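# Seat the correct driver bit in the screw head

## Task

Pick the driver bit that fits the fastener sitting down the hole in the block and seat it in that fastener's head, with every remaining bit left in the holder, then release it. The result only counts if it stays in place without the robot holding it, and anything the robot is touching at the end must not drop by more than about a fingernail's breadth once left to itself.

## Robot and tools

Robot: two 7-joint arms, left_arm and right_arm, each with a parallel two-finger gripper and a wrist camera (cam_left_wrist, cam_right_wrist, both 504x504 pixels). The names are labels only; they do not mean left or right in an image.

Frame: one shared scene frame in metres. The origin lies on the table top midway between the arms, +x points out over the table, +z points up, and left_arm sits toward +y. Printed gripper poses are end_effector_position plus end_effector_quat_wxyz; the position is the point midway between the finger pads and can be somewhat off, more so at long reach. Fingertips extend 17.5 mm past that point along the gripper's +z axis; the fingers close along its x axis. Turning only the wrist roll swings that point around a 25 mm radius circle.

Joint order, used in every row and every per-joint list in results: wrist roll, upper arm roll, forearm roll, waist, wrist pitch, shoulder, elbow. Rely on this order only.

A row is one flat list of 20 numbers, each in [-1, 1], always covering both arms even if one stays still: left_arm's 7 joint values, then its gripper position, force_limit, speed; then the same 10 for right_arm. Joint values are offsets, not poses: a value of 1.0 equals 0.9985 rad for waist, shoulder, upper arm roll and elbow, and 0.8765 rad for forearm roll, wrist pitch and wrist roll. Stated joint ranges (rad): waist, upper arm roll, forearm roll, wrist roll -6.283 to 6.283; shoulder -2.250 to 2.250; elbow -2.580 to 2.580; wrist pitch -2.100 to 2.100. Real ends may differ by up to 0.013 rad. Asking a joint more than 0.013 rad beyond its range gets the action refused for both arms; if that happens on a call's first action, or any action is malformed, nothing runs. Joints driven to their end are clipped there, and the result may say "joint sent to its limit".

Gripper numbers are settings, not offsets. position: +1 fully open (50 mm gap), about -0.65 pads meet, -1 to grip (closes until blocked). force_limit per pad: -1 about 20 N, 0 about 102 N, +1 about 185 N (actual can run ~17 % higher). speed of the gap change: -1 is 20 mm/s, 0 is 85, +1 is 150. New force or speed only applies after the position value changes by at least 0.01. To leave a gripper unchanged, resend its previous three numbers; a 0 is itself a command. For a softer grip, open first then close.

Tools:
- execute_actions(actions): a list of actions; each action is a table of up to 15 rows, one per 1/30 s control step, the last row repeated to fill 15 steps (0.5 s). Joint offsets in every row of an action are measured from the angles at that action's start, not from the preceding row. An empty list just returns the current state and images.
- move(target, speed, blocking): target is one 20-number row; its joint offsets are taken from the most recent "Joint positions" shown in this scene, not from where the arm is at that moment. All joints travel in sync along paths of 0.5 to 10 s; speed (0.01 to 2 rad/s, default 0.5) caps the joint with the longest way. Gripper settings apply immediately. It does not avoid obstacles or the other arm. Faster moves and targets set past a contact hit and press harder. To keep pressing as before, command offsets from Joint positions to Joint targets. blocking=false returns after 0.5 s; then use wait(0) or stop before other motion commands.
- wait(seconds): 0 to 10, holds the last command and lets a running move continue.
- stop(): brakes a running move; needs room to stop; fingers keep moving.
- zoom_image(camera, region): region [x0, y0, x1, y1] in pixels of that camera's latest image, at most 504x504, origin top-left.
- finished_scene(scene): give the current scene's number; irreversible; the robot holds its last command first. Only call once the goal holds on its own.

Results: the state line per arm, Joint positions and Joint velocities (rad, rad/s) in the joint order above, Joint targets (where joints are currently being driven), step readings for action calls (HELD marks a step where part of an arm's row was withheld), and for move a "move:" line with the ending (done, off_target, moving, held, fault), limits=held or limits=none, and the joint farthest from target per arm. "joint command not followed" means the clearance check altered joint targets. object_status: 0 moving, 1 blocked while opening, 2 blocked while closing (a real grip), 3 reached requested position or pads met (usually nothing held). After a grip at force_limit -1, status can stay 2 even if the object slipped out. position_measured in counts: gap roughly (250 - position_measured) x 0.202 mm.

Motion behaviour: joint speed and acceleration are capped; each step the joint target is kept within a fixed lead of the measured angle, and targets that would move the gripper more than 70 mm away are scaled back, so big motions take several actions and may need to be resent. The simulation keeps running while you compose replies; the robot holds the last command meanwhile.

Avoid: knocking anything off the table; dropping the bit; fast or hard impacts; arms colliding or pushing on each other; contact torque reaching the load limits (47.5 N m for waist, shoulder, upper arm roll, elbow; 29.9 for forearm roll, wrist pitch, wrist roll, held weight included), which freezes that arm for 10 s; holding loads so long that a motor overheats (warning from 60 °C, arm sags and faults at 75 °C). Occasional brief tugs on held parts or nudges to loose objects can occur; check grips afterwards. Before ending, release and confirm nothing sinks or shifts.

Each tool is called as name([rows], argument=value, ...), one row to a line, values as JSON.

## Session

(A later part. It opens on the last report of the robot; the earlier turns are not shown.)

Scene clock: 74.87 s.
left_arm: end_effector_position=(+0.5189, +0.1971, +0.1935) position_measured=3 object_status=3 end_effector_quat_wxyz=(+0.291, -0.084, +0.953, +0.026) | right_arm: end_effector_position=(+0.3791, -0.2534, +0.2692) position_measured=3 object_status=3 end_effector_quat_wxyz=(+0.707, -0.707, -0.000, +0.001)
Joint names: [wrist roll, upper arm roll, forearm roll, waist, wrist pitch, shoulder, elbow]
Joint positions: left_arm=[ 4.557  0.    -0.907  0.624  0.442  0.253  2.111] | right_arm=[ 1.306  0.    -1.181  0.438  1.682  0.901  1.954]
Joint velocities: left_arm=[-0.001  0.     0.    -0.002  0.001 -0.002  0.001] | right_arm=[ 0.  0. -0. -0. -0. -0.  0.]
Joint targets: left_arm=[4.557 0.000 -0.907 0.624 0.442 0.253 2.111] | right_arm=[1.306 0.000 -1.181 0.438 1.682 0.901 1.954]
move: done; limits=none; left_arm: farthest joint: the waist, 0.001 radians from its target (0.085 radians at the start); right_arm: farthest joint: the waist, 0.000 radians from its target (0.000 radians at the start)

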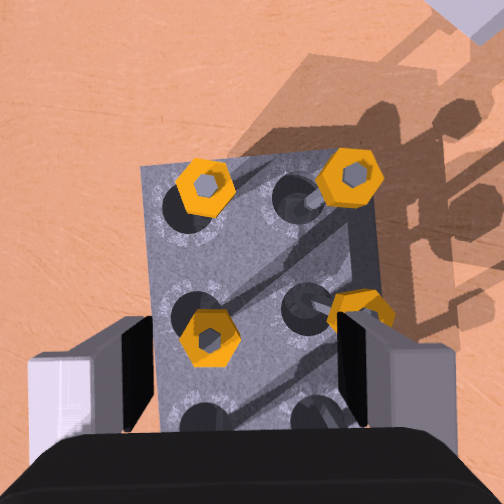

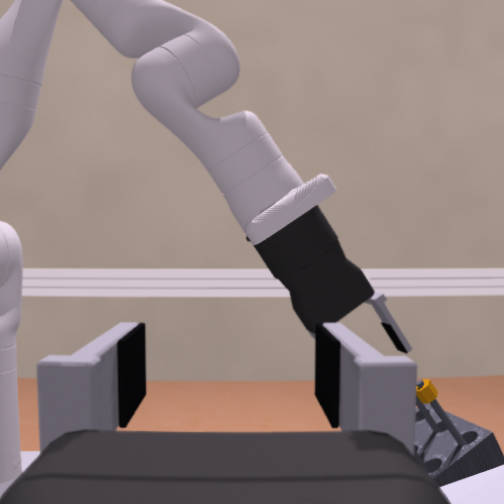

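move(target=[-0.41989, 0, 0.24588, -0.17662, -0.03824, -0.0342, -0.05137, 1, -0.3, 0.5, 0, 0, 0, 0, 0, 0, 0, 1, -0.5, 0], speed=0.6)

Scene clock: 79.97 s.
left_arm: end_effector_position=(+0.5485, +0.2472, +0.2165) position_measured=3 object_status=3 end_effector_quat_wxyz=(+0.291, -0.084, +0.953, +0.026) | right_arm: end_effector_position=(+0.3791, -0.2534, +0.2692) position_measured=3 object_status=3 end_effector_quat_wxyz=(+0.707, -0.707, -0.000, +0.001)
Joint names: [wrist roll, upper arm roll, forearm roll, waist, wrist pitch, shoulder, elbow]
Joint positions: left_arm=[ 4.189  0.    -0.691  0.448  0.408  0.219  2.06 ] | right_arm=[ 1.306  0.    -1.181  0.438  1.682  0.901  1.954]
Joint velocities: left_arm=[ 0.     0.001 -0.001 -0.002 -0.001 -0.002  0.001] | right_arm=[-0.     0.     0.001 -0.    -0.    -0.     0.   ]
Joint targets: left_arm=[4.189 0.000 -0.691 0.447 0.408 0.219 2.060] | right_arm=[1.306 0.000 -1.181 0.438 1.682 0.901 1.954]
move: done; limits=none; left_arm: farthest joint: the waist, 0.000 radians from its target (0.176 radians at the start); right_arm: farthest joint: the waist, 0.000 radians from its target (0.000 radians at the start)

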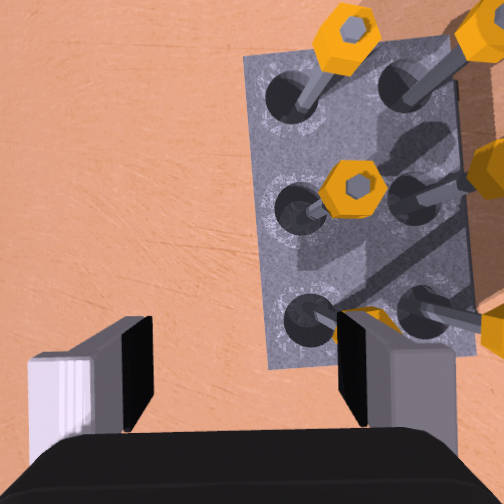

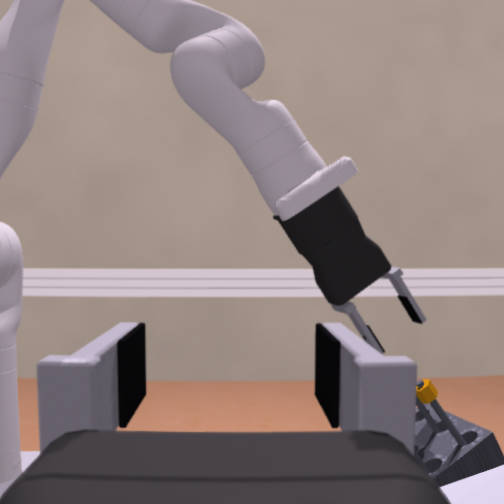

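zoom_image(camera="cam_left_wrist", region=[270, 180, 330, 240])

zoom_image(camera="cam_left_wrist", region=[280, 290, 340, 350])

zoom_image(camera="cam_left_wrist", region=[392, 282, 452, 342])

Region (270, 180, 330, 240) of cam_left_wrist's 504x504 image, scaled by 8.400.

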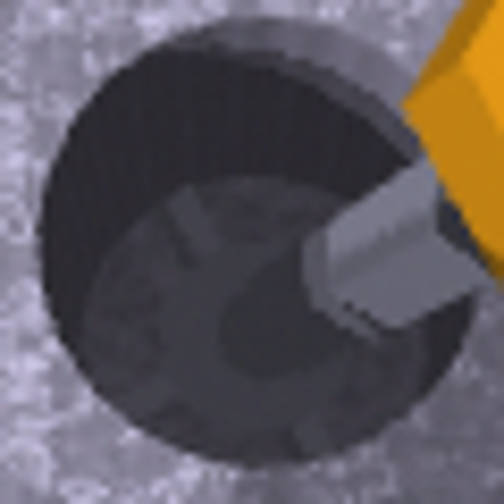

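Region (280, 290, 340, 350) of cam_left_wrist's 504x504 image, scaled by 8.400.

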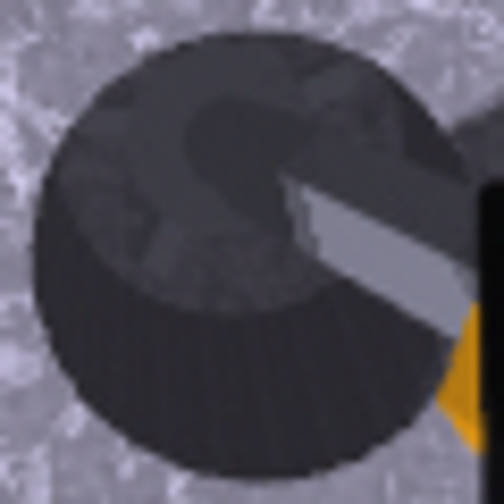

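Region (392, 282, 452, 342) of cam_left_wrist's 504x504 image, scaled by 8.400.

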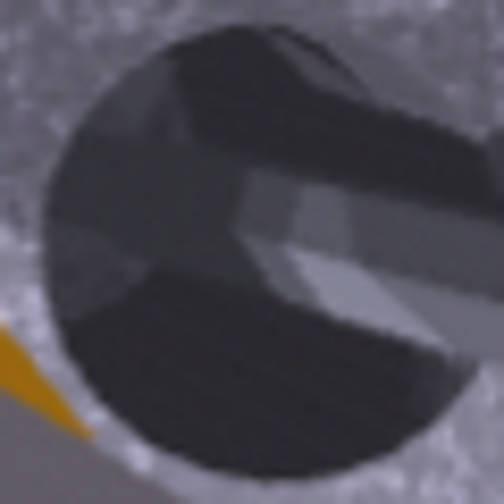

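move(target=[0.31629, 0, -0.2638, 0.03865, -0.06816, -0.03546, 0.15031, 1, -0.3, 0.5, 0, 0, 0, 0, 0, 0, 0, 1, -0.5, 0], speed=0.6)

Scene clock: 83.00 s.
left_arm: end_effector_position=(+0.5062, +0.2485, +0.1933) position_measured=3 object_status=3 end_effector_quat_wxyz=(+0.291, -0.084, +0.953, +0.026) | right_arm: end_effector_position=(+0.3791, -0.2534, +0.2692) position_measured=3 object_status=3 end_effector_quat_wxyz=(+0.707, -0.707, -0.000, +0.001)
Joint names: [wrist roll, upper arm roll, forearm roll, waist, wrist pitch, shoulder, elbow]
Joint positions: left_arm=[ 4.466  0.    -0.922  0.486  0.348  0.184  2.21 ] | right_arm=[ 1.306  0.    -1.181  0.438  1.682  0.901  1.954]
Joint velocities: left_arm=[-0.     0.001 -0.001  0.001 -0.    -0.002 -0.001] | right_arm=[-0.    -0.    -0.001  0.    -0.     0.     0.001]
Joint targets: left_arm=[4.466 0.000 -0.922 0.486 0.348 0.184 2.210] | right_arm=[1.306 0.000 -1.181 0.438 1.682 0.901 1.954]
move: done; limits=none; left_arm: farthest joint: the waist, 0.001 radians from its target (0.039 radians at the start); right_arm: farthest joint: the waist, 0.000 radians from its target (0.000 radians at the start)

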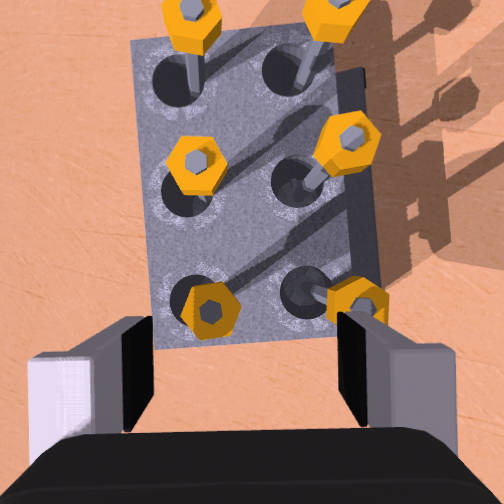

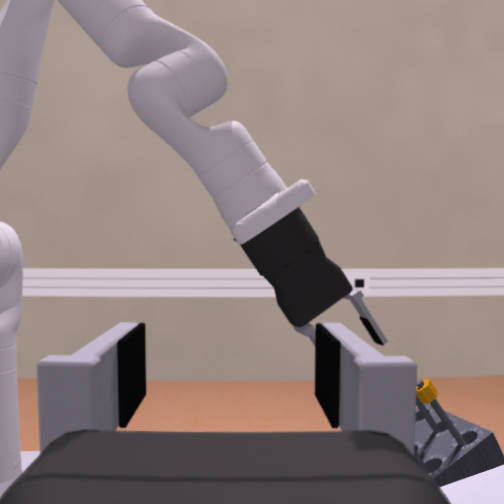

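zoom_image(camera="cam_left_wrist", region=[276, 262, 336, 322])

zoom_image(camera="cam_left_wrist", region=[260, 95, 400, 225])

Region (276, 262, 336, 322) of cam_left_wrist's 504x504 image, scaled by 8.400.

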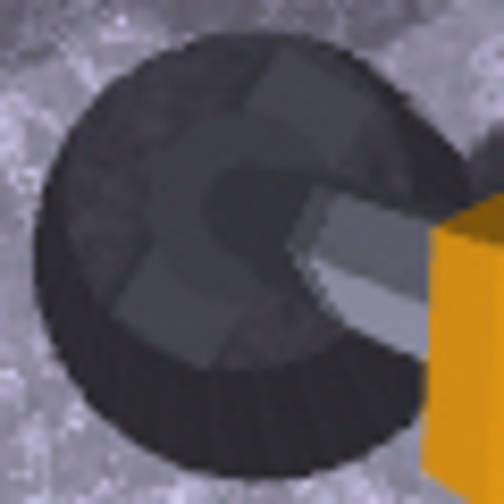

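Region (260, 95, 400, 225) of cam_left_wrist's 504x504 image, scaled by 3.600; it fills the top 468 rows of this view, and the rest is white.

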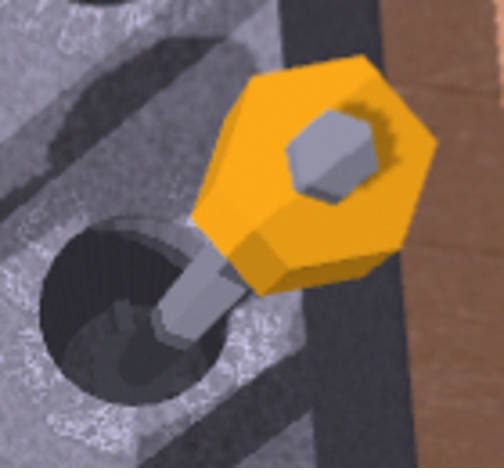

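move(target=[-0.02902, 0, -0.1224, 0.25911, 0.20421, 0.09696, -0.06959, 0.5, -0.3, 0.5, 0, 0, 0, 0, 0, 0, 0, 1, -0.5, 0], speed=0.5)

Scene clock: 91.20 s.
left_arm: end_effector_position=(+0.4889, +0.1831, +0.1754) position_measured=78 object_status=3 end_effector_quat_wxyz=(+0.282, +0.074, +0.951, +0.100) | right_arm: end_effector_position=(+0.3791, -0.2534, +0.2692) position_measured=3 object_status=3 end_effector_quat_wxyz=(+0.707, -0.707, -0.000, +0.001)
Joint names: [wrist roll, upper arm roll, forearm roll, waist, wrist pitch, shoulder, elbow]
Joint positions: left_arm=[ 4.441  0.    -1.03   0.745  0.527  0.281  2.14 ] | right_arm=[ 1.306  0.    -1.181  0.438  1.682  0.901  1.954]
Joint velocities: left_arm=[ 0.001 -0.     0.     0.003  0.001  0.    -0.   ] | right_arm=[-0.    -0.    -0.001  0.001 -0.001  0.001 -0.   ]
Joint targets: left_arm=[4.441 0.000 -1.030 0.745 0.527 0.281 2.140] | right_arm=[1.306 0.000 -1.181 0.438 1.682 0.901 1.954]
move: done; limits=none; left_arm: farthest joint: the waist, 0.000 radians from its target (0.258 radians at the start); right_arm: farthest joint: the waist, 0.000 radians from its target (0.000 radians at the start)

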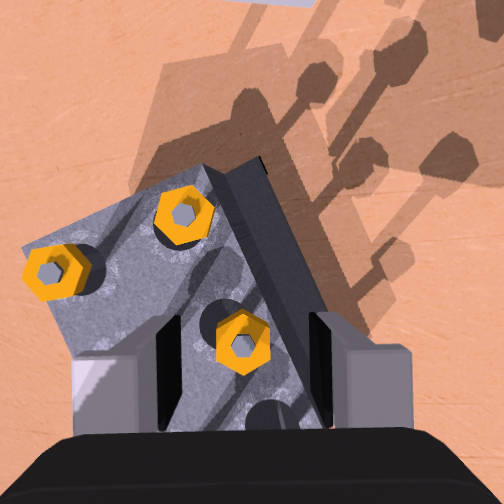

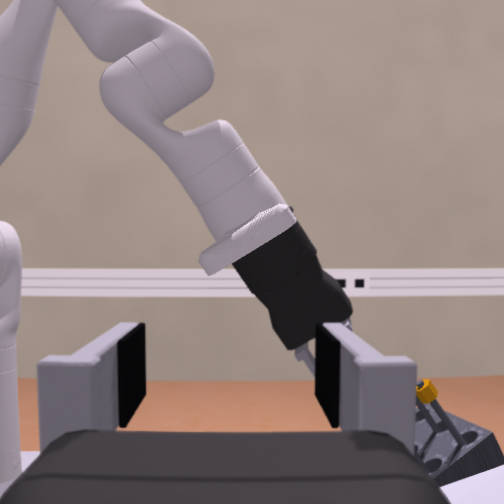

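move(target=[0.21047, 0, -0.23743, -0.05705, -0.09062, 0.11021, 0.0017, 0.5, -0.3, 0.5, 0, 0, 0, 0, 0, 0, 0, 1, -0.5, 0], speed=0.4)

Scene clock: 93.43 s.
left_arm: end_effector_position=(+0.5138, +0.1898, +0.1386) position_measured=78 object_status=3 end_effector_quat_wxyz=(+0.283, +0.075, +0.951, +0.100) | right_arm: end_effector_position=(+0.3791, -0.2534, +0.2692) position_measured=3 object_status=3 end_effector_quat_wxyz=(+0.707, -0.707, -0.000, +0.001)
Joint names: [wrist roll, upper arm roll, forearm roll, waist, wrist pitch, shoulder, elbow]
Joint positions: left_arm=[ 4.625  0.    -1.238  0.688  0.448  0.39   2.142] | right_arm=[ 1.306  0.    -1.181  0.438  1.682  0.901  1.954]
Joint velocities: left_arm=[ 0.     0.001  0.    -0.002 -0.     0.003 -0.   ] | right_arm=[-0.    -0.001 -0.002 -0.     0.    -0.     0.   ]
Joint targets: left_arm=[4.625 0.000 -1.238 0.688 0.448 0.391 2.142] | right_arm=[1.306 0.000 -1.181 0.438 1.682 0.901 1.954]
move: done; limits=none; left_arm: farthest joint: the shoulder, 0.001 radians from its target (0.110 radians at the start); right_arm: farthest joint: the waist, 0.000 radians from its target (0.000 radians at the start)

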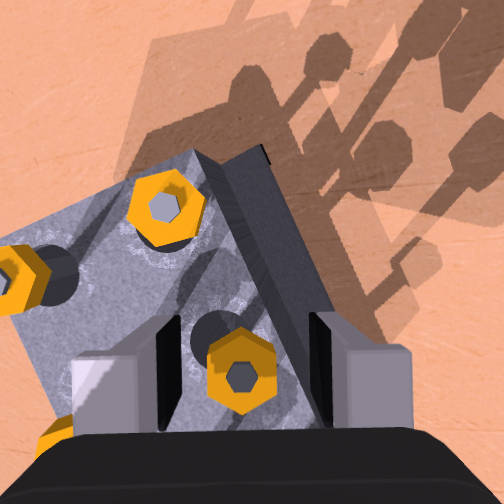

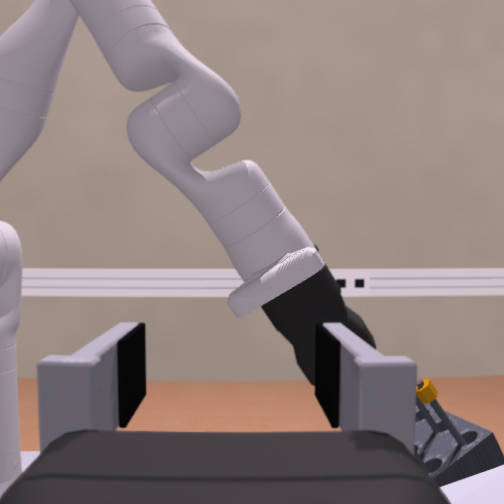

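execute_actions([
  [[-0.0116,0,0.00943,-0.0011,0.00098,0.0011,-0.00457,-1,-0.2,-0.4,0,0,0,0,0,0,0,1,-0.5,0]],
])

Scene clock: 95.30 s.
left_arm: end_effector_position=(+0.5150, +0.1895, +0.1390) position_measured=176 object_status=0 end_effector_quat_wxyz=(+0.282, +0.075, +0.951, +0.100) | right_arm: end_effector_position=(+0.3791, -0.2534, +0.2692) position_measured=3 object_status=3 end_effector_quat_wxyz=(+0.707, -0.707, -0.000, +0.001)
Joint names: [wrist roll, upper arm roll, forearm roll, waist, wrist pitch, shoulder, elbow]
Joint positions: left_arm=[ 4.615  0.    -1.229  0.687  0.449  0.391  2.137] | right_arm=[ 1.306  0.    -1.181  0.438  1.682  0.901  1.954]
Joint velocities: left_arm=[-0.001 -0.     0.     0.001  0.001  0.    -0.   ] | right_arm=[-0.001  0.    -0.    -0.     0.     0.    -0.   ]
Joint targets: left_arm=[4.615 0.000 -1.229 0.687 0.449 0.391 2.137] | right_arm=[1.306 0.000 -1.181 0.438 1.682 0.901 1.954]
Step readings (joint positions):
0: left_arm=[4.625 0.000 -1.238 0.688 0.448 0.391 2.142] | right_arm=[1.306 0.000 -1.181 0.438 1.682 0.901 1.954]
1: left_arm=[4.624 0.000 -1.237 0.687 0.448 0.391 2.142] | right_arm=[1.306 0.000 -1.181 0.438 1.682 0.901 1.954]
2: left_arm=[4.619 0.000 -1.232 0.687 0.449 0.391 2.139] | right_arm=[1.306 0.000 -1.181 0.438 1.682 0.901 1.954]
4: left_arm=[4.615 -0.000 -1.230 0.687 0.449 0.391 2.138] | right_arm=[1.306 0.000 -1.181 0.438 1.682 0.901 1.954]
8: left_arm=[4.615 0.000 -1.229 0.687 0.449 0.391 2.137] | right_arm=[1.306 0.000 -1.181 0.438 1.682 0.901 1.954]
15: Joint positions above

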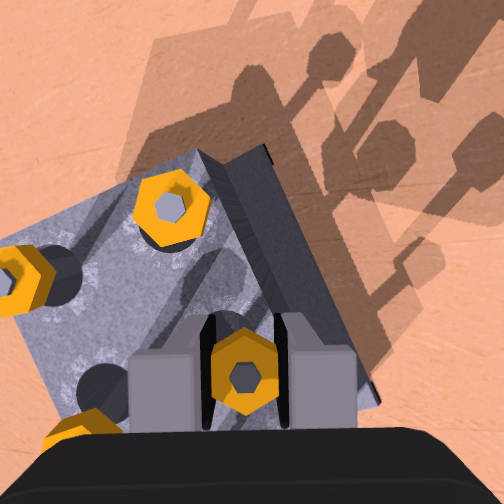

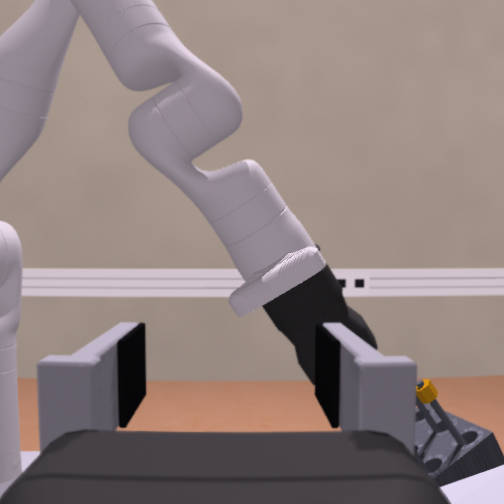

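execute_actions(actions=[])

Scene clock: 98.10 s.
left_arm: end_effector_position=(+0.5150, +0.1895, +0.1390) position_measured=176 object_status=2 end_effector_quat_wxyz=(+0.282, +0.075, +0.951, +0.100) | right_arm: end_effector_position=(+0.3791, -0.2534, +0.2692) position_measured=3 object_status=3 end_effector_quat_wxyz=(+0.707, -0.707, -0.000, +0.001)
Joint names: [wrist roll, upper arm roll, forearm roll, waist, wrist pitch, shoulder, elbow]
Joint positions: left_arm=[ 4.615  0.    -1.229  0.687  0.449  0.391  2.137] | right_arm=[ 1.306  0.    -1.181  0.438  1.682  0.901  1.954]
Joint velocities: left_arm=[-0.     0.    -0.     0.    -0.001 -0.002 -0.001] | right_arm=[ 0.001  0.    -0.     0.    -0.    -0.    -0.   ]
Joint targets: left_arm=[4.615 0.000 -1.229 0.687 0.449 0.391 2.137] | right_arm=[1.306 0.000 -1.181 0.438 1.682 0.901 1.954]

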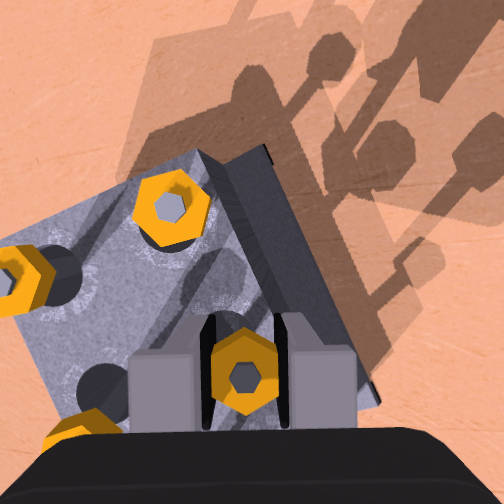

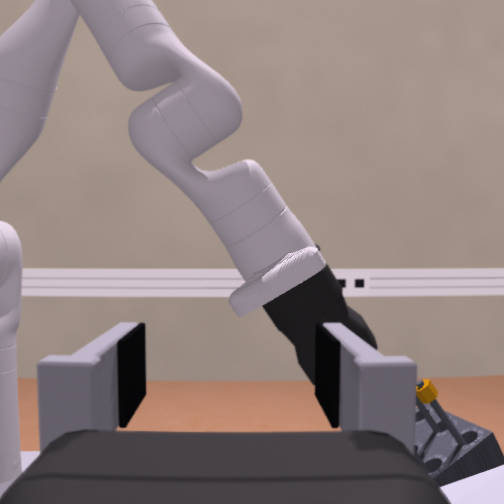

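move(target=[-0.16119,0,0.17238,0.03187,0.05687,-0.07478,-0.00442,-1,-0.2,-0.4,0,0,0,0,0,0,0,1,-0.5,0], speed=0.2)

Scene clock: 105.70 s.
left_arm: end_effector_position=(+0.5005, +0.1859, +0.1649) position_measured=176 object_status=2 end_effector_quat_wxyz=(+0.282, +0.075, +0.951, +0.101) | right_arm: end_effector_position=(+0.3791, -0.2534, +0.2692) position_measured=3 object_status=3 end_effector_quat_wxyz=(+0.707, -0.707, -0.000, +0.001)
Joint names: [wrist roll, upper arm roll, forearm roll, waist, wrist pitch, shoulder, elbow]
Joint positions: left_arm=[ 4.474  0.    -1.078  0.718  0.499  0.317  2.133] | right_arm=[ 1.306  0.    -1.181  0.438  1.682  0.901  1.954]
Joint velocities: left_arm=[ 0.001  0.    -0.     0.002  0.    -0.004  0.001] | right_arm=[ 0.     0.     0.001 -0.    -0.    -0.    -0.001]
Joint targets: left_arm=[4.474 0.000 -1.078 0.718 0.499 0.317 2.133] | right_arm=[1.306 0.000 -1.181 0.438 1.682 0.901 1.954]
move: done; limits=none; left_arm: farthest joint: the waist, 0.001 radians from its target (0.032 radians at the start); right_arm: farthest joint: the waist, 0.000 radians from its target (0.000 radians at the start)

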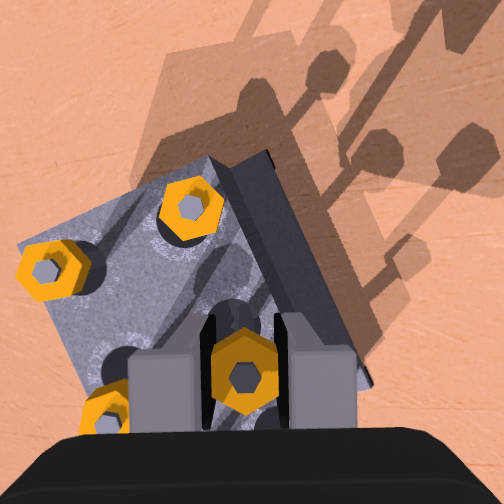

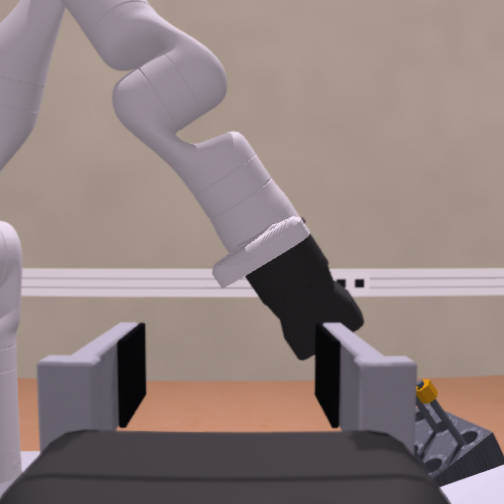

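move(target=[-0.13359,0,0.14393,0.0340,0.07251,-0.0717,-0.01240,-1,-0.2,-0.4,0,0,0,0,0,0,0,1,-0.5,0], speed=0.2)

Scene clock: 107.20 s.
left_arm: end_effector_position=(+0.4860, +0.1822, +0.1908) position_measured=176 object_status=2 end_effector_quat_wxyz=(+0.282, +0.075, +0.951, +0.101) | right_arm: end_effector_position=(+0.3791, -0.2534, +0.2692) position_measured=3 object_status=3 end_effector_quat_wxyz=(+0.707, -0.707, -0.000, +0.001)
Joint names: [wrist roll, upper arm roll, forearm roll, waist, wrist pitch, shoulder, elbow]
Joint positions: left_arm=[ 4.357  0.    -0.952  0.752  0.562  0.246  2.12 ] | right_arm=[ 1.306  0.    -1.181  0.438  1.682  0.901  1.954]
Joint velocities: left_arm=[ 0.001 -0.    -0.     0.002  0.001 -0.004  0.001] | right_arm=[-0. -0.  0. -0.  0. -0.  0.]
Joint targets: left_arm=[4.357 0.000 -0.952 0.752 0.562 0.245 2.120] | right_arm=[1.306 0.000 -1.181 0.438 1.682 0.901 1.954]
move: done; limits=none; left_arm: farthest joint: the waist, 0.000 radians from its target (0.033 radians at the start); right_arm: farthest joint: the waist, 0.000 radians from its target (0.000 radians at the start)

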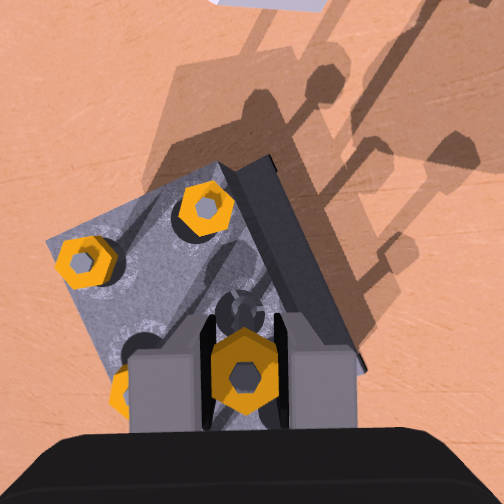

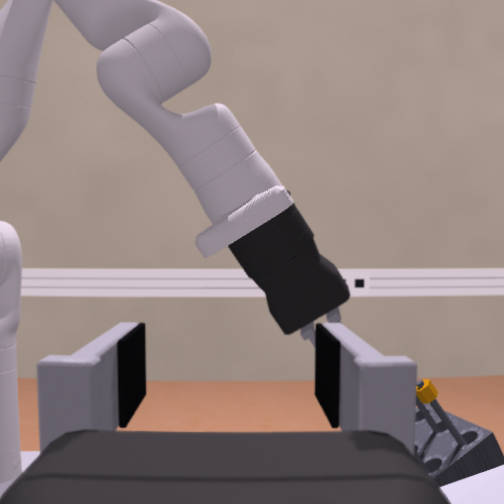

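zoom_image(camera="cam_left_wrist", region=[200, 270, 290, 345])

Region (200, 270, 290, 345) of cam_left_wrist's 504x504 image, scaled by 5.600.

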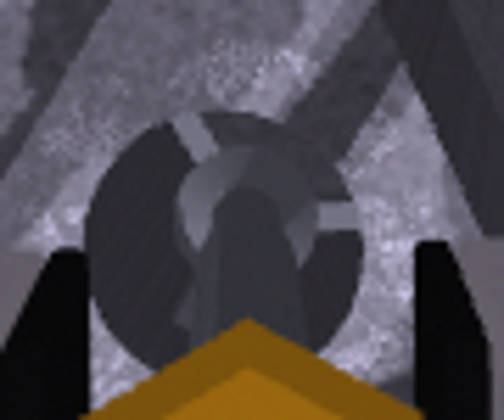

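move(target=[-0.10547,0,0.11504,0.0361,0.08531,-0.0677,-0.02022,-1,-0.2,-0.4,0,0,0,0,0,0,0,1,-0.5,0], speed=0.2)

Scene clock: 109.60 s.
left_arm: end_effector_position=(+0.4715, +0.1786, +0.2169) position_measured=176 object_status=2 end_effector_quat_wxyz=(+0.282, +0.074, +0.951, +0.101) | right_arm: end_effector_position=(+0.3791, -0.2534, +0.2692) position_measured=3 object_status=3 end_effector_quat_wxyz=(+0.707, -0.707, -0.000, +0.001)
Joint names: [wrist roll, upper arm roll, forearm roll, waist, wrist pitch, shoulder, elbow]
Joint positions: left_arm=[ 4.264  0.    -0.851  0.788  0.637  0.179  2.1  ] | right_arm=[ 1.306  0.    -1.181  0.438  1.682  0.901  1.954]
Joint velocities: left_arm=[ 0.001 -0.    -0.001  0.003  0.001 -0.004 -0.001] | right_arm=[-0.  0. -0. -0. -0.  0. -0.]
Joint targets: left_arm=[4.264 0.000 -0.851 0.788 0.637 0.178 2.100] | right_arm=[1.306 0.000 -1.181 0.438 1.682 0.901 1.954]
move: done; limits=none; left_arm: farthest joint: the waist, 0.000 radians from its target (0.039 radians at the start); right_arm: farthest joint: the waist, 0.000 radians from its target (0.000 radians at the start)

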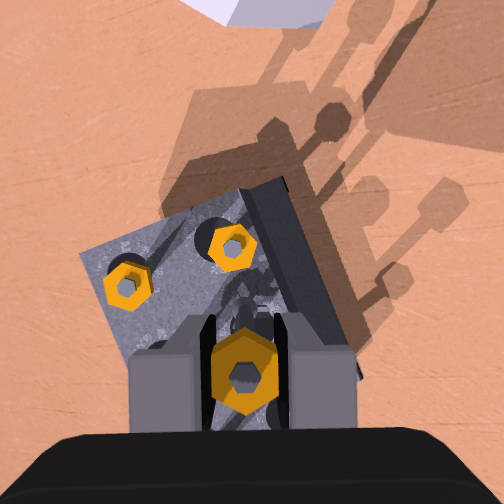

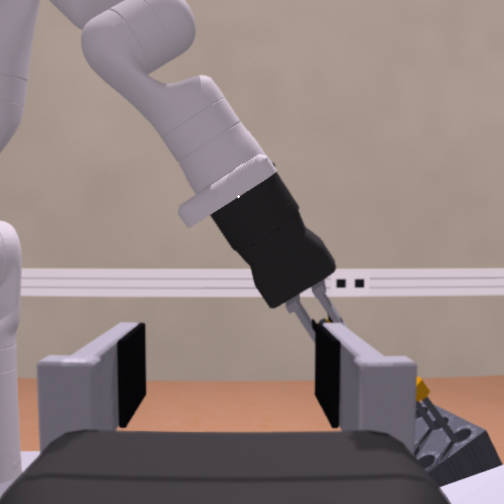

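zoom_image(camera="cam_left_wrist", region=[190, 260, 310, 420])

zoom_image(camera="cam_right_wrist", region=[280, 270, 504, 494])

Region (190, 260, 310, 420) of cam_left_wrist's 504x504 image, scaled by 3.150; it fills the left 378 columns of this view, and the rest is white.

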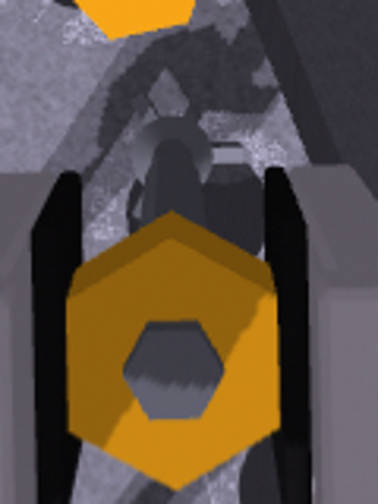

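Region (280, 270, 504, 494) of cam_right_wrist's 504x504 image, scaled by 2.250.

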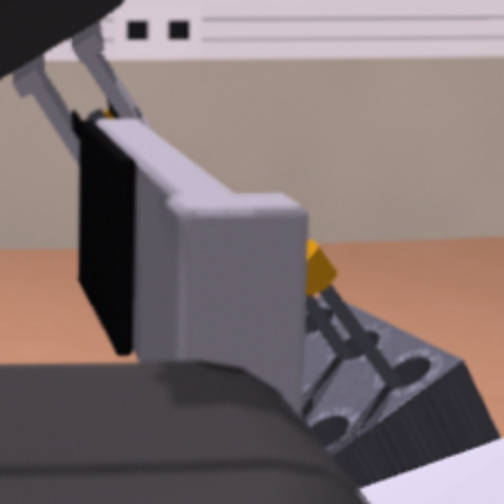

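move(target=[-0.1949,0,0.2221,0.1358,0.3410,-0.1824,-0.1201,-1,-0.2,-0.4,0,0,0,0,0,0,0,1,-0.5,0], speed=0.4)

Scene clock: 120.10 s.
left_arm: end_effector_position=(+0.4231, +0.1664, +0.3040) position_measured=176 object_status=2 end_effector_quat_wxyz=(+0.283, +0.074, +0.951, +0.100) | right_arm: end_effector_position=(+0.3791, -0.2534, +0.2692) position_measured=3 object_status=3 end_effector_quat_wxyz=(+0.707, -0.707, -0.000, +0.001)
Joint names: [wrist roll, upper arm roll, forearm roll, waist, wrist pitch, shoulder, elbow]
Joint positions: left_arm=[ 4.094  0.    -0.657  0.923  0.936 -0.004  1.98 ] | right_arm=[ 1.306  0.    -1.181  0.438  1.682  0.901  1.954]
Joint velocities: left_arm=[ 0.002 -0.001  0.     0.002  0.    -0.     0.001] | right_arm=[-0.001 -0.001 -0.001 -0.     0.     0.     0.001]
Joint targets: left_arm=[4.094 0.000 -0.657 0.923 0.936 -0.004 1.980] | right_arm=[1.306 0.000 -1.181 0.438 1.682 0.901 1.954]
move: done; limits=none; left_arm: farthest joint: the waist, 0.001 radians from its target (0.136 radians at the start); right_arm: farthest joint: the waist, 0.000 radians from its target (0.000 radians at the start)

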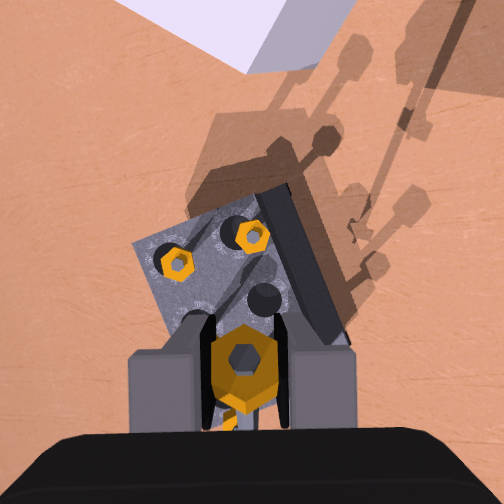

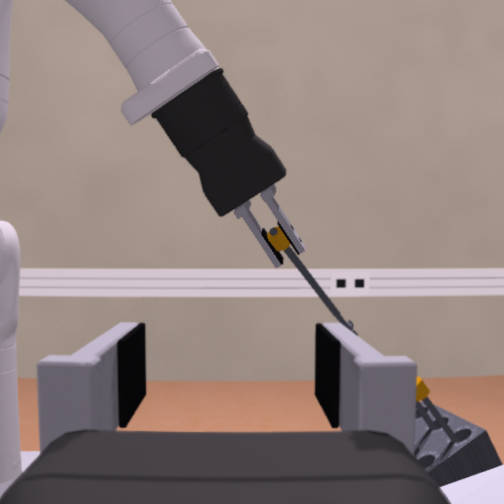

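zoom_image(camera="cam_left_wrist", region=[180, 300, 320, 440])

zoom_image(camera="cam_right_wrist", region=[220, 180, 400, 360])

Region (180, 300, 320, 440) of cam_left_wrist's 504x504 image, scaled by 3.600.

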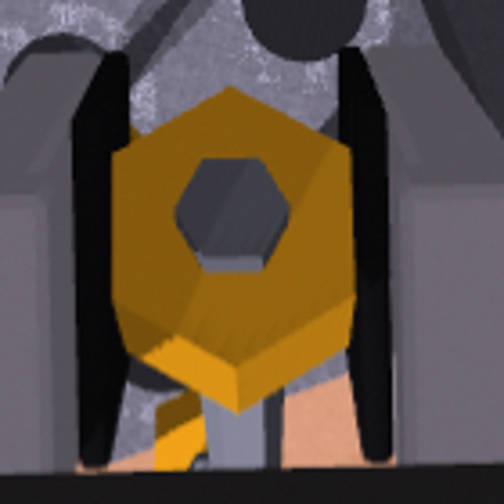

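Region (220, 180, 400, 360) of cam_right_wrist's 504x504 image, scaled by 2.800.

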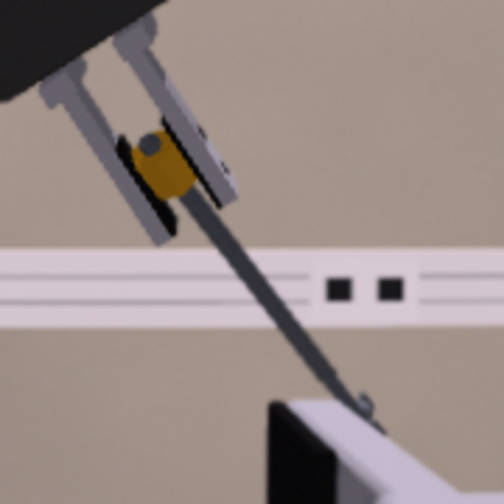

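move(target=[0.7055,0,0.7496,0.2304,-0.6697,-0.026,-0.03,-1,-0.2,-0.4,0,0,0,0.2003,0,0,0,1,-0.5,0], speed=0.8)

Scene clock: 132.57 s.
left_arm: end_effector_position=(+0.3310, -0.1190, +0.4039) position_measured=176 object_status=2 end_effector_quat_wxyz=(+0.119, -0.255, +0.870, -0.405) | right_arm: end_effector_position=(+0.4002, -0.3307, +0.2692) position_measured=3 object_status=3 end_effector_quat_wxyz=(+0.703, -0.704, +0.070, -0.070)
Joint names: [wrist roll, upper arm roll, forearm roll, waist, wrist pitch, shoulder, elbow]
Joint positions: left_arm=[ 4.712  0.     0.     1.153  0.349 -0.03   1.95 ] | right_arm=[ 1.306  0.    -1.181  0.637  1.682  0.901  1.954]
Joint velocities: left_arm=[ 0.     0.     0.     0.003  0.001 -0.     0.001] | right_arm=[-0.     0.     0.001  0.002 -0.    -0.    -0.   ]
Joint targets: left_arm=[4.712 0.000 0.000 1.153 0.349 -0.030 1.950] | right_arm=[1.306 0.000 -1.181 0.638 1.682 0.901 1.954]
move: done; limits=none; left_arm: farthest joint: the waist, 0.000 radians from its target (0.230 radians at the start); right_arm: farthest joint: the waist, 0.001 radians from its target (0.200 radians at the start)

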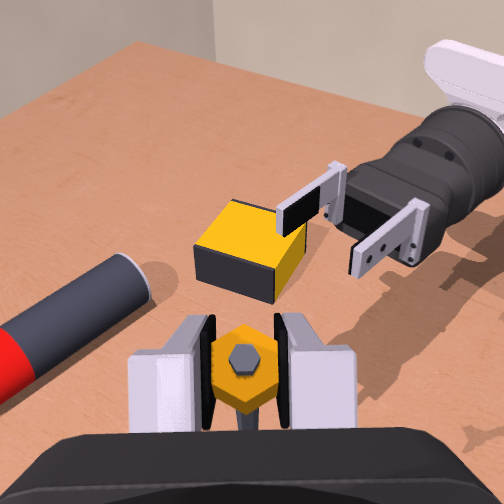

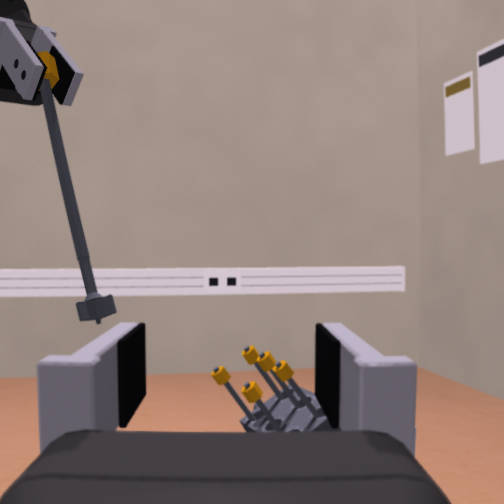

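move(target=[0,0,0,0,-0.9756,0.5737,0.2827,-1,-0.2,-0.4,0,0,0,0,0,0,0,1,-0.5,0], speed=0.7)

Scene clock: 134.60 s.
left_arm: end_effector_position=(+0.3565, -0.1586, +0.1578) position_measured=176 object_status=2 end_effector_quat_wxyz=(+0.119, -0.255, +0.870, -0.405) | right_arm: end_effector_position=(+0.4002, -0.3307, +0.2692) position_measured=3 object_status=3 end_effector_quat_wxyz=(+0.703, -0.704, +0.070, -0.070)
Joint names: [wrist roll, upper arm roll, forearm roll, waist, wrist pitch, shoulder, elbow]
Joint positions: left_arm=[ 4.712  0.     0.     1.153 -0.506  0.543  2.233] | right_arm=[ 1.306  0.    -1.181  0.637  1.682  0.901  1.954]
Joint velocities: left_arm=[-0.     0.     0.    -0.    -0.     0.006  0.001] | right_arm=[ 0.    -0.     0.002 -0.     0.     0.    -0.001]
Joint targets: left_arm=[4.712 0.000 0.000 1.153 -0.506 0.543 2.233] | right_arm=[1.306 0.000 -1.181 0.637 1.682 0.901 1.954]
move: done; limits=none; left_arm: farthest joint: the waist, 0.000 radians from its target (0.000 radians at the start); right_arm: farthest joint: the waist, 0.000 radians from its target (0.001 radians at the start)

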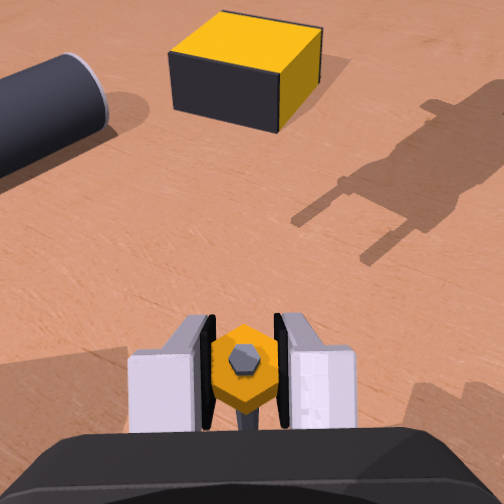

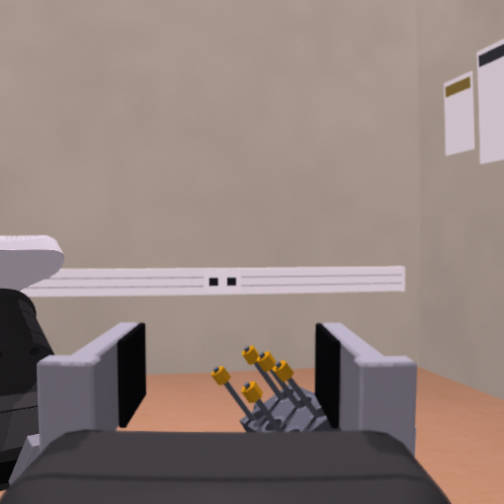

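move(target=[0,0,0,0,-0.1910,0.0150,0.1516,-1,-0.2,-0.4,0,0,0,0,0,0,0,1,-0.5,0], speed=0.2)

Scene clock: 136.87 s.
left_arm: end_effector_position=(+0.3332, -0.1223, +0.1424) position_measured=176 object_status=2 end_effector_quat_wxyz=(+0.120, -0.255, +0.868, -0.408) | right_arm: end_effector_position=(+0.4002, -0.3307, +0.2692) position_measured=3 object_status=3 end_effector_quat_wxyz=(+0.703, -0.704, +0.070, -0.070)
Joint names: [wrist roll, upper arm roll, forearm roll, waist, wrist pitch, shoulder, elbow]
Joint positions: left_arm=[ 4.712  0.     0.     1.153 -0.676  0.556  2.382] | right_arm=[ 1.306  0.    -1.181  0.637  1.682  0.901  1.954]
Joint velocities: left_arm=[ 0.    -0.     0.001  0.    -0.001  0.001  0.   ] | right_arm=[-0.    -0.    -0.002 -0.    -0.    -0.     0.   ]
Joint targets: left_arm=[4.712 0.000 0.000 1.153 -0.674 0.558 2.384] | right_arm=[1.306 0.000 -1.181 0.637 1.682 0.901 1.954]
move: done; limits=none; left_arm: farthest joint: the shoulder, 0.002 radians from its target (0.015 radians at the start); right_arm: farthest joint: the waist, 0.000 radians from its target (0.000 radians at the start)

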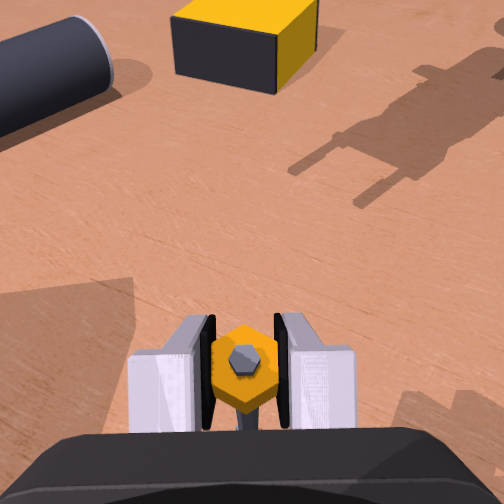

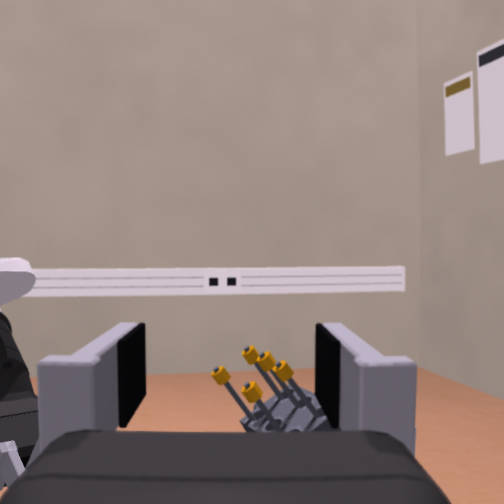

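move(target=[0,0,0,0,-0.2680,0.0864,0.1559,-1,-0.2,-0.4,0,0,0,0,0,0,0,1,-0.5,0], speed=0.2)

Scene clock: 139.17 s.
left_arm: end_effector_position=(+0.3098, -0.0859, +0.1189) position_measured=176 object_status=2 end_effector_quat_wxyz=(+0.121, -0.254, +0.867, -0.411) | right_arm: end_effector_position=(+0.4002, -0.3307, +0.2692) position_measured=3 object_status=3 end_effector_quat_wxyz=(+0.703, -0.704, +0.070, -0.070)
Joint names: [wrist roll, upper arm roll, forearm roll, waist, wrist pitch, shoulder, elbow]
Joint positions: left_arm=[ 4.712  0.     0.     1.153 -0.916  0.637  2.535] | right_arm=[ 1.306  0.    -1.181  0.637  1.682  0.901  1.954]
Joint velocities: left_arm=[-0.001  0.     0.001 -0.    -0.001 -0.    -0.001] | right_arm=[-0.     0.001 -0.001  0.     0.     0.    -0.   ]
Joint targets: left_arm=[4.712 0.000 0.000 1.153 -0.911 0.642 2.538] | right_arm=[1.306 0.000 -1.181 0.637 1.682 0.901 1.954]
move: done; limits=none; left_arm: farthest joint: the shoulder, 0.005 radians from its target (0.086 radians at the start); right_arm: farthest joint: the waist, 0.000 radians from its target (0.000 radians at the start)

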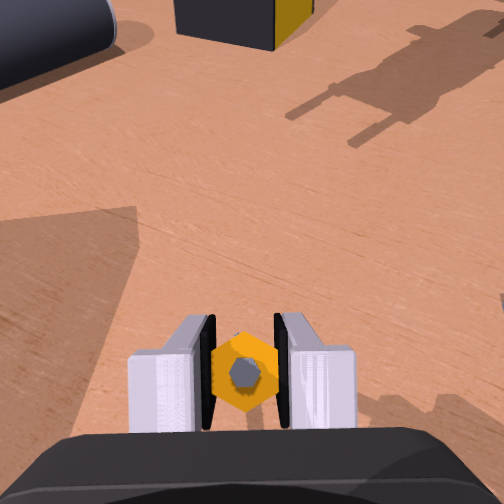

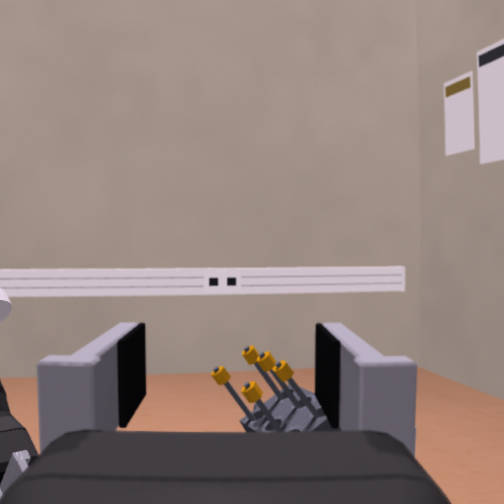

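move(target=[0,0,0,0,0.0354,0.0052,0.0027,-1,-0.2,-0.4,0,0,0,0,0,0,0,1,-0.5,0], speed=0.06)

Scene clock: 140.93 s.
left_arm: end_effector_position=(+0.3072, -0.0819, +0.1124) position_measured=176 object_status=2 end_effector_quat_wxyz=(+0.118, -0.256, +0.872, -0.401) | right_arm: end_effector_position=(+0.4002, -0.3307, +0.2692) position_measured=3 object_status=3 end_effector_quat_wxyz=(+0.703, -0.704, +0.070, -0.070)
Joint names: [wrist roll, upper arm roll, forearm roll, waist, wrist pitch, shoulder, elbow]
Joint positions: left_arm=[ 4.712  0.     0.     1.153 -0.891  0.636  2.535] | right_arm=[ 1.306  0.    -1.181  0.637  1.682  0.901  1.954]
Joint velocities: left_arm=[ 0.001 -0.    -0.001  0.001  0.     0.001 -0.001] | right_arm=[ 0.001 -0.     0.     0.     0.     0.    -0.   ]
Joint targets: left_arm=[4.712 0.000 0.000 1.153 -0.885 0.642 2.537] | right_arm=[1.306 0.000 -1.181 0.637 1.682 0.901 1.954]
move: done; limits=none; left_arm: farthest joint: the shoulder, 0.006 radians from its target (0.005 radians at the start); right_arm: farthest joint: the waist, 0.000 radians from its target (0.000 radians at the start)

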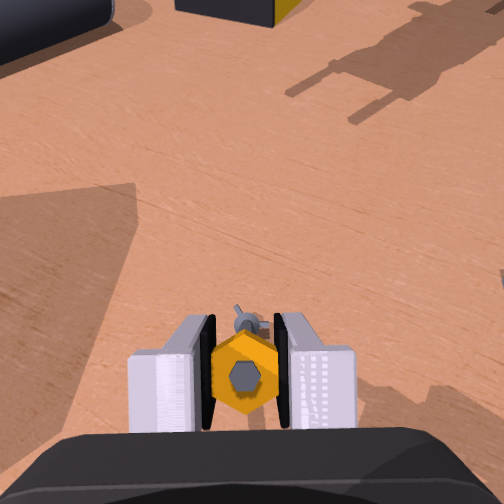

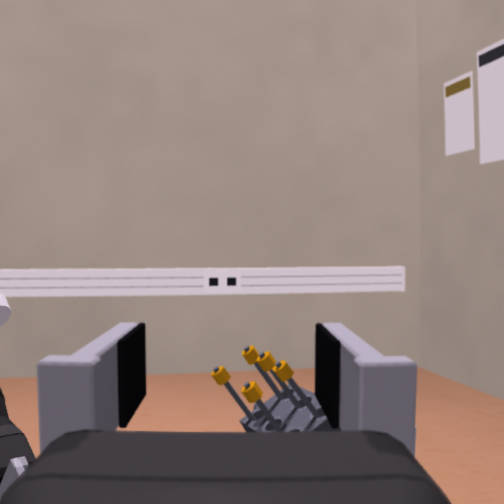

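move(target=[0,0,0,0,0.0251,0.0060,0.0025,-1,-0.2,-0.4,0,0,0,0,0,0,0,1,-0.5,0], speed=0.05)

Scene clock: 142.37 s.
left_arm: end_effector_position=(+0.3053, -0.0790, +0.1079) position_measured=176 object_status=2 end_effector_quat_wxyz=(+0.116, -0.257, +0.875, -0.393) | right_arm: end_effector_position=(+0.4002, -0.3307, +0.2692) position_measured=3 object_status=3 end_effector_quat_wxyz=(+0.703, -0.704, +0.070, -0.070)
Joint names: [wrist roll, upper arm roll, forearm roll, waist, wrist pitch, shoulder, elbow]
Joint positions: left_arm=[ 4.712  0.     0.     1.153 -0.874  0.636  2.535] | right_arm=[ 1.306  0.    -1.181  0.637  1.682  0.901  1.954]
Joint velocities: left_arm=[-0.001 -0.     0.    -0.    -0.    -0.001  0.001] | right_arm=[-0.    -0.001  0.    -0.    -0.     0.     0.   ]
Joint targets: left_arm=[4.712 0.000 0.000 1.153 -0.869 0.642 2.537] | right_arm=[1.306 0.000 -1.181 0.637 1.682 0.901 1.954]
move: done; limits=none; left_arm: farthest joint: the shoulder, 0.006 radians from its target (0.006 radians at the start); right_arm: farthest joint: the waist, 0.000 radians from its target (0.000 radians at the start)

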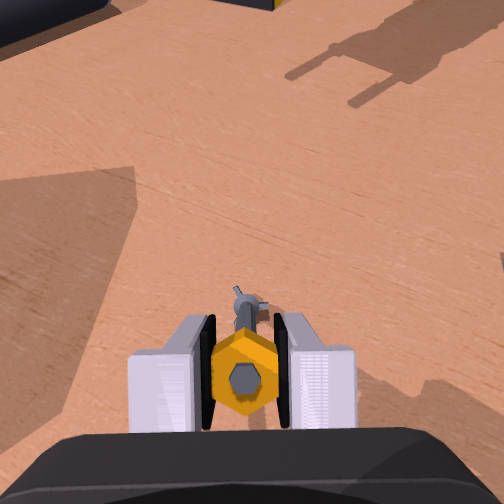

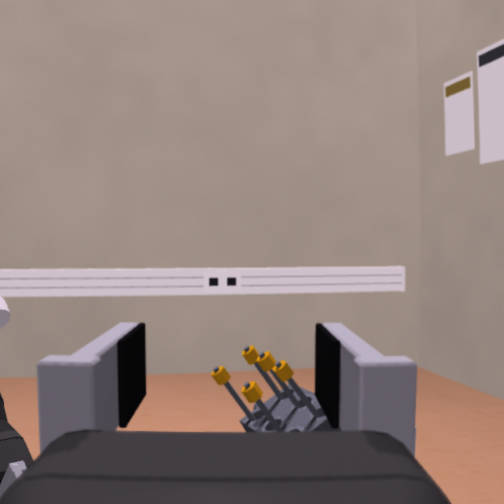

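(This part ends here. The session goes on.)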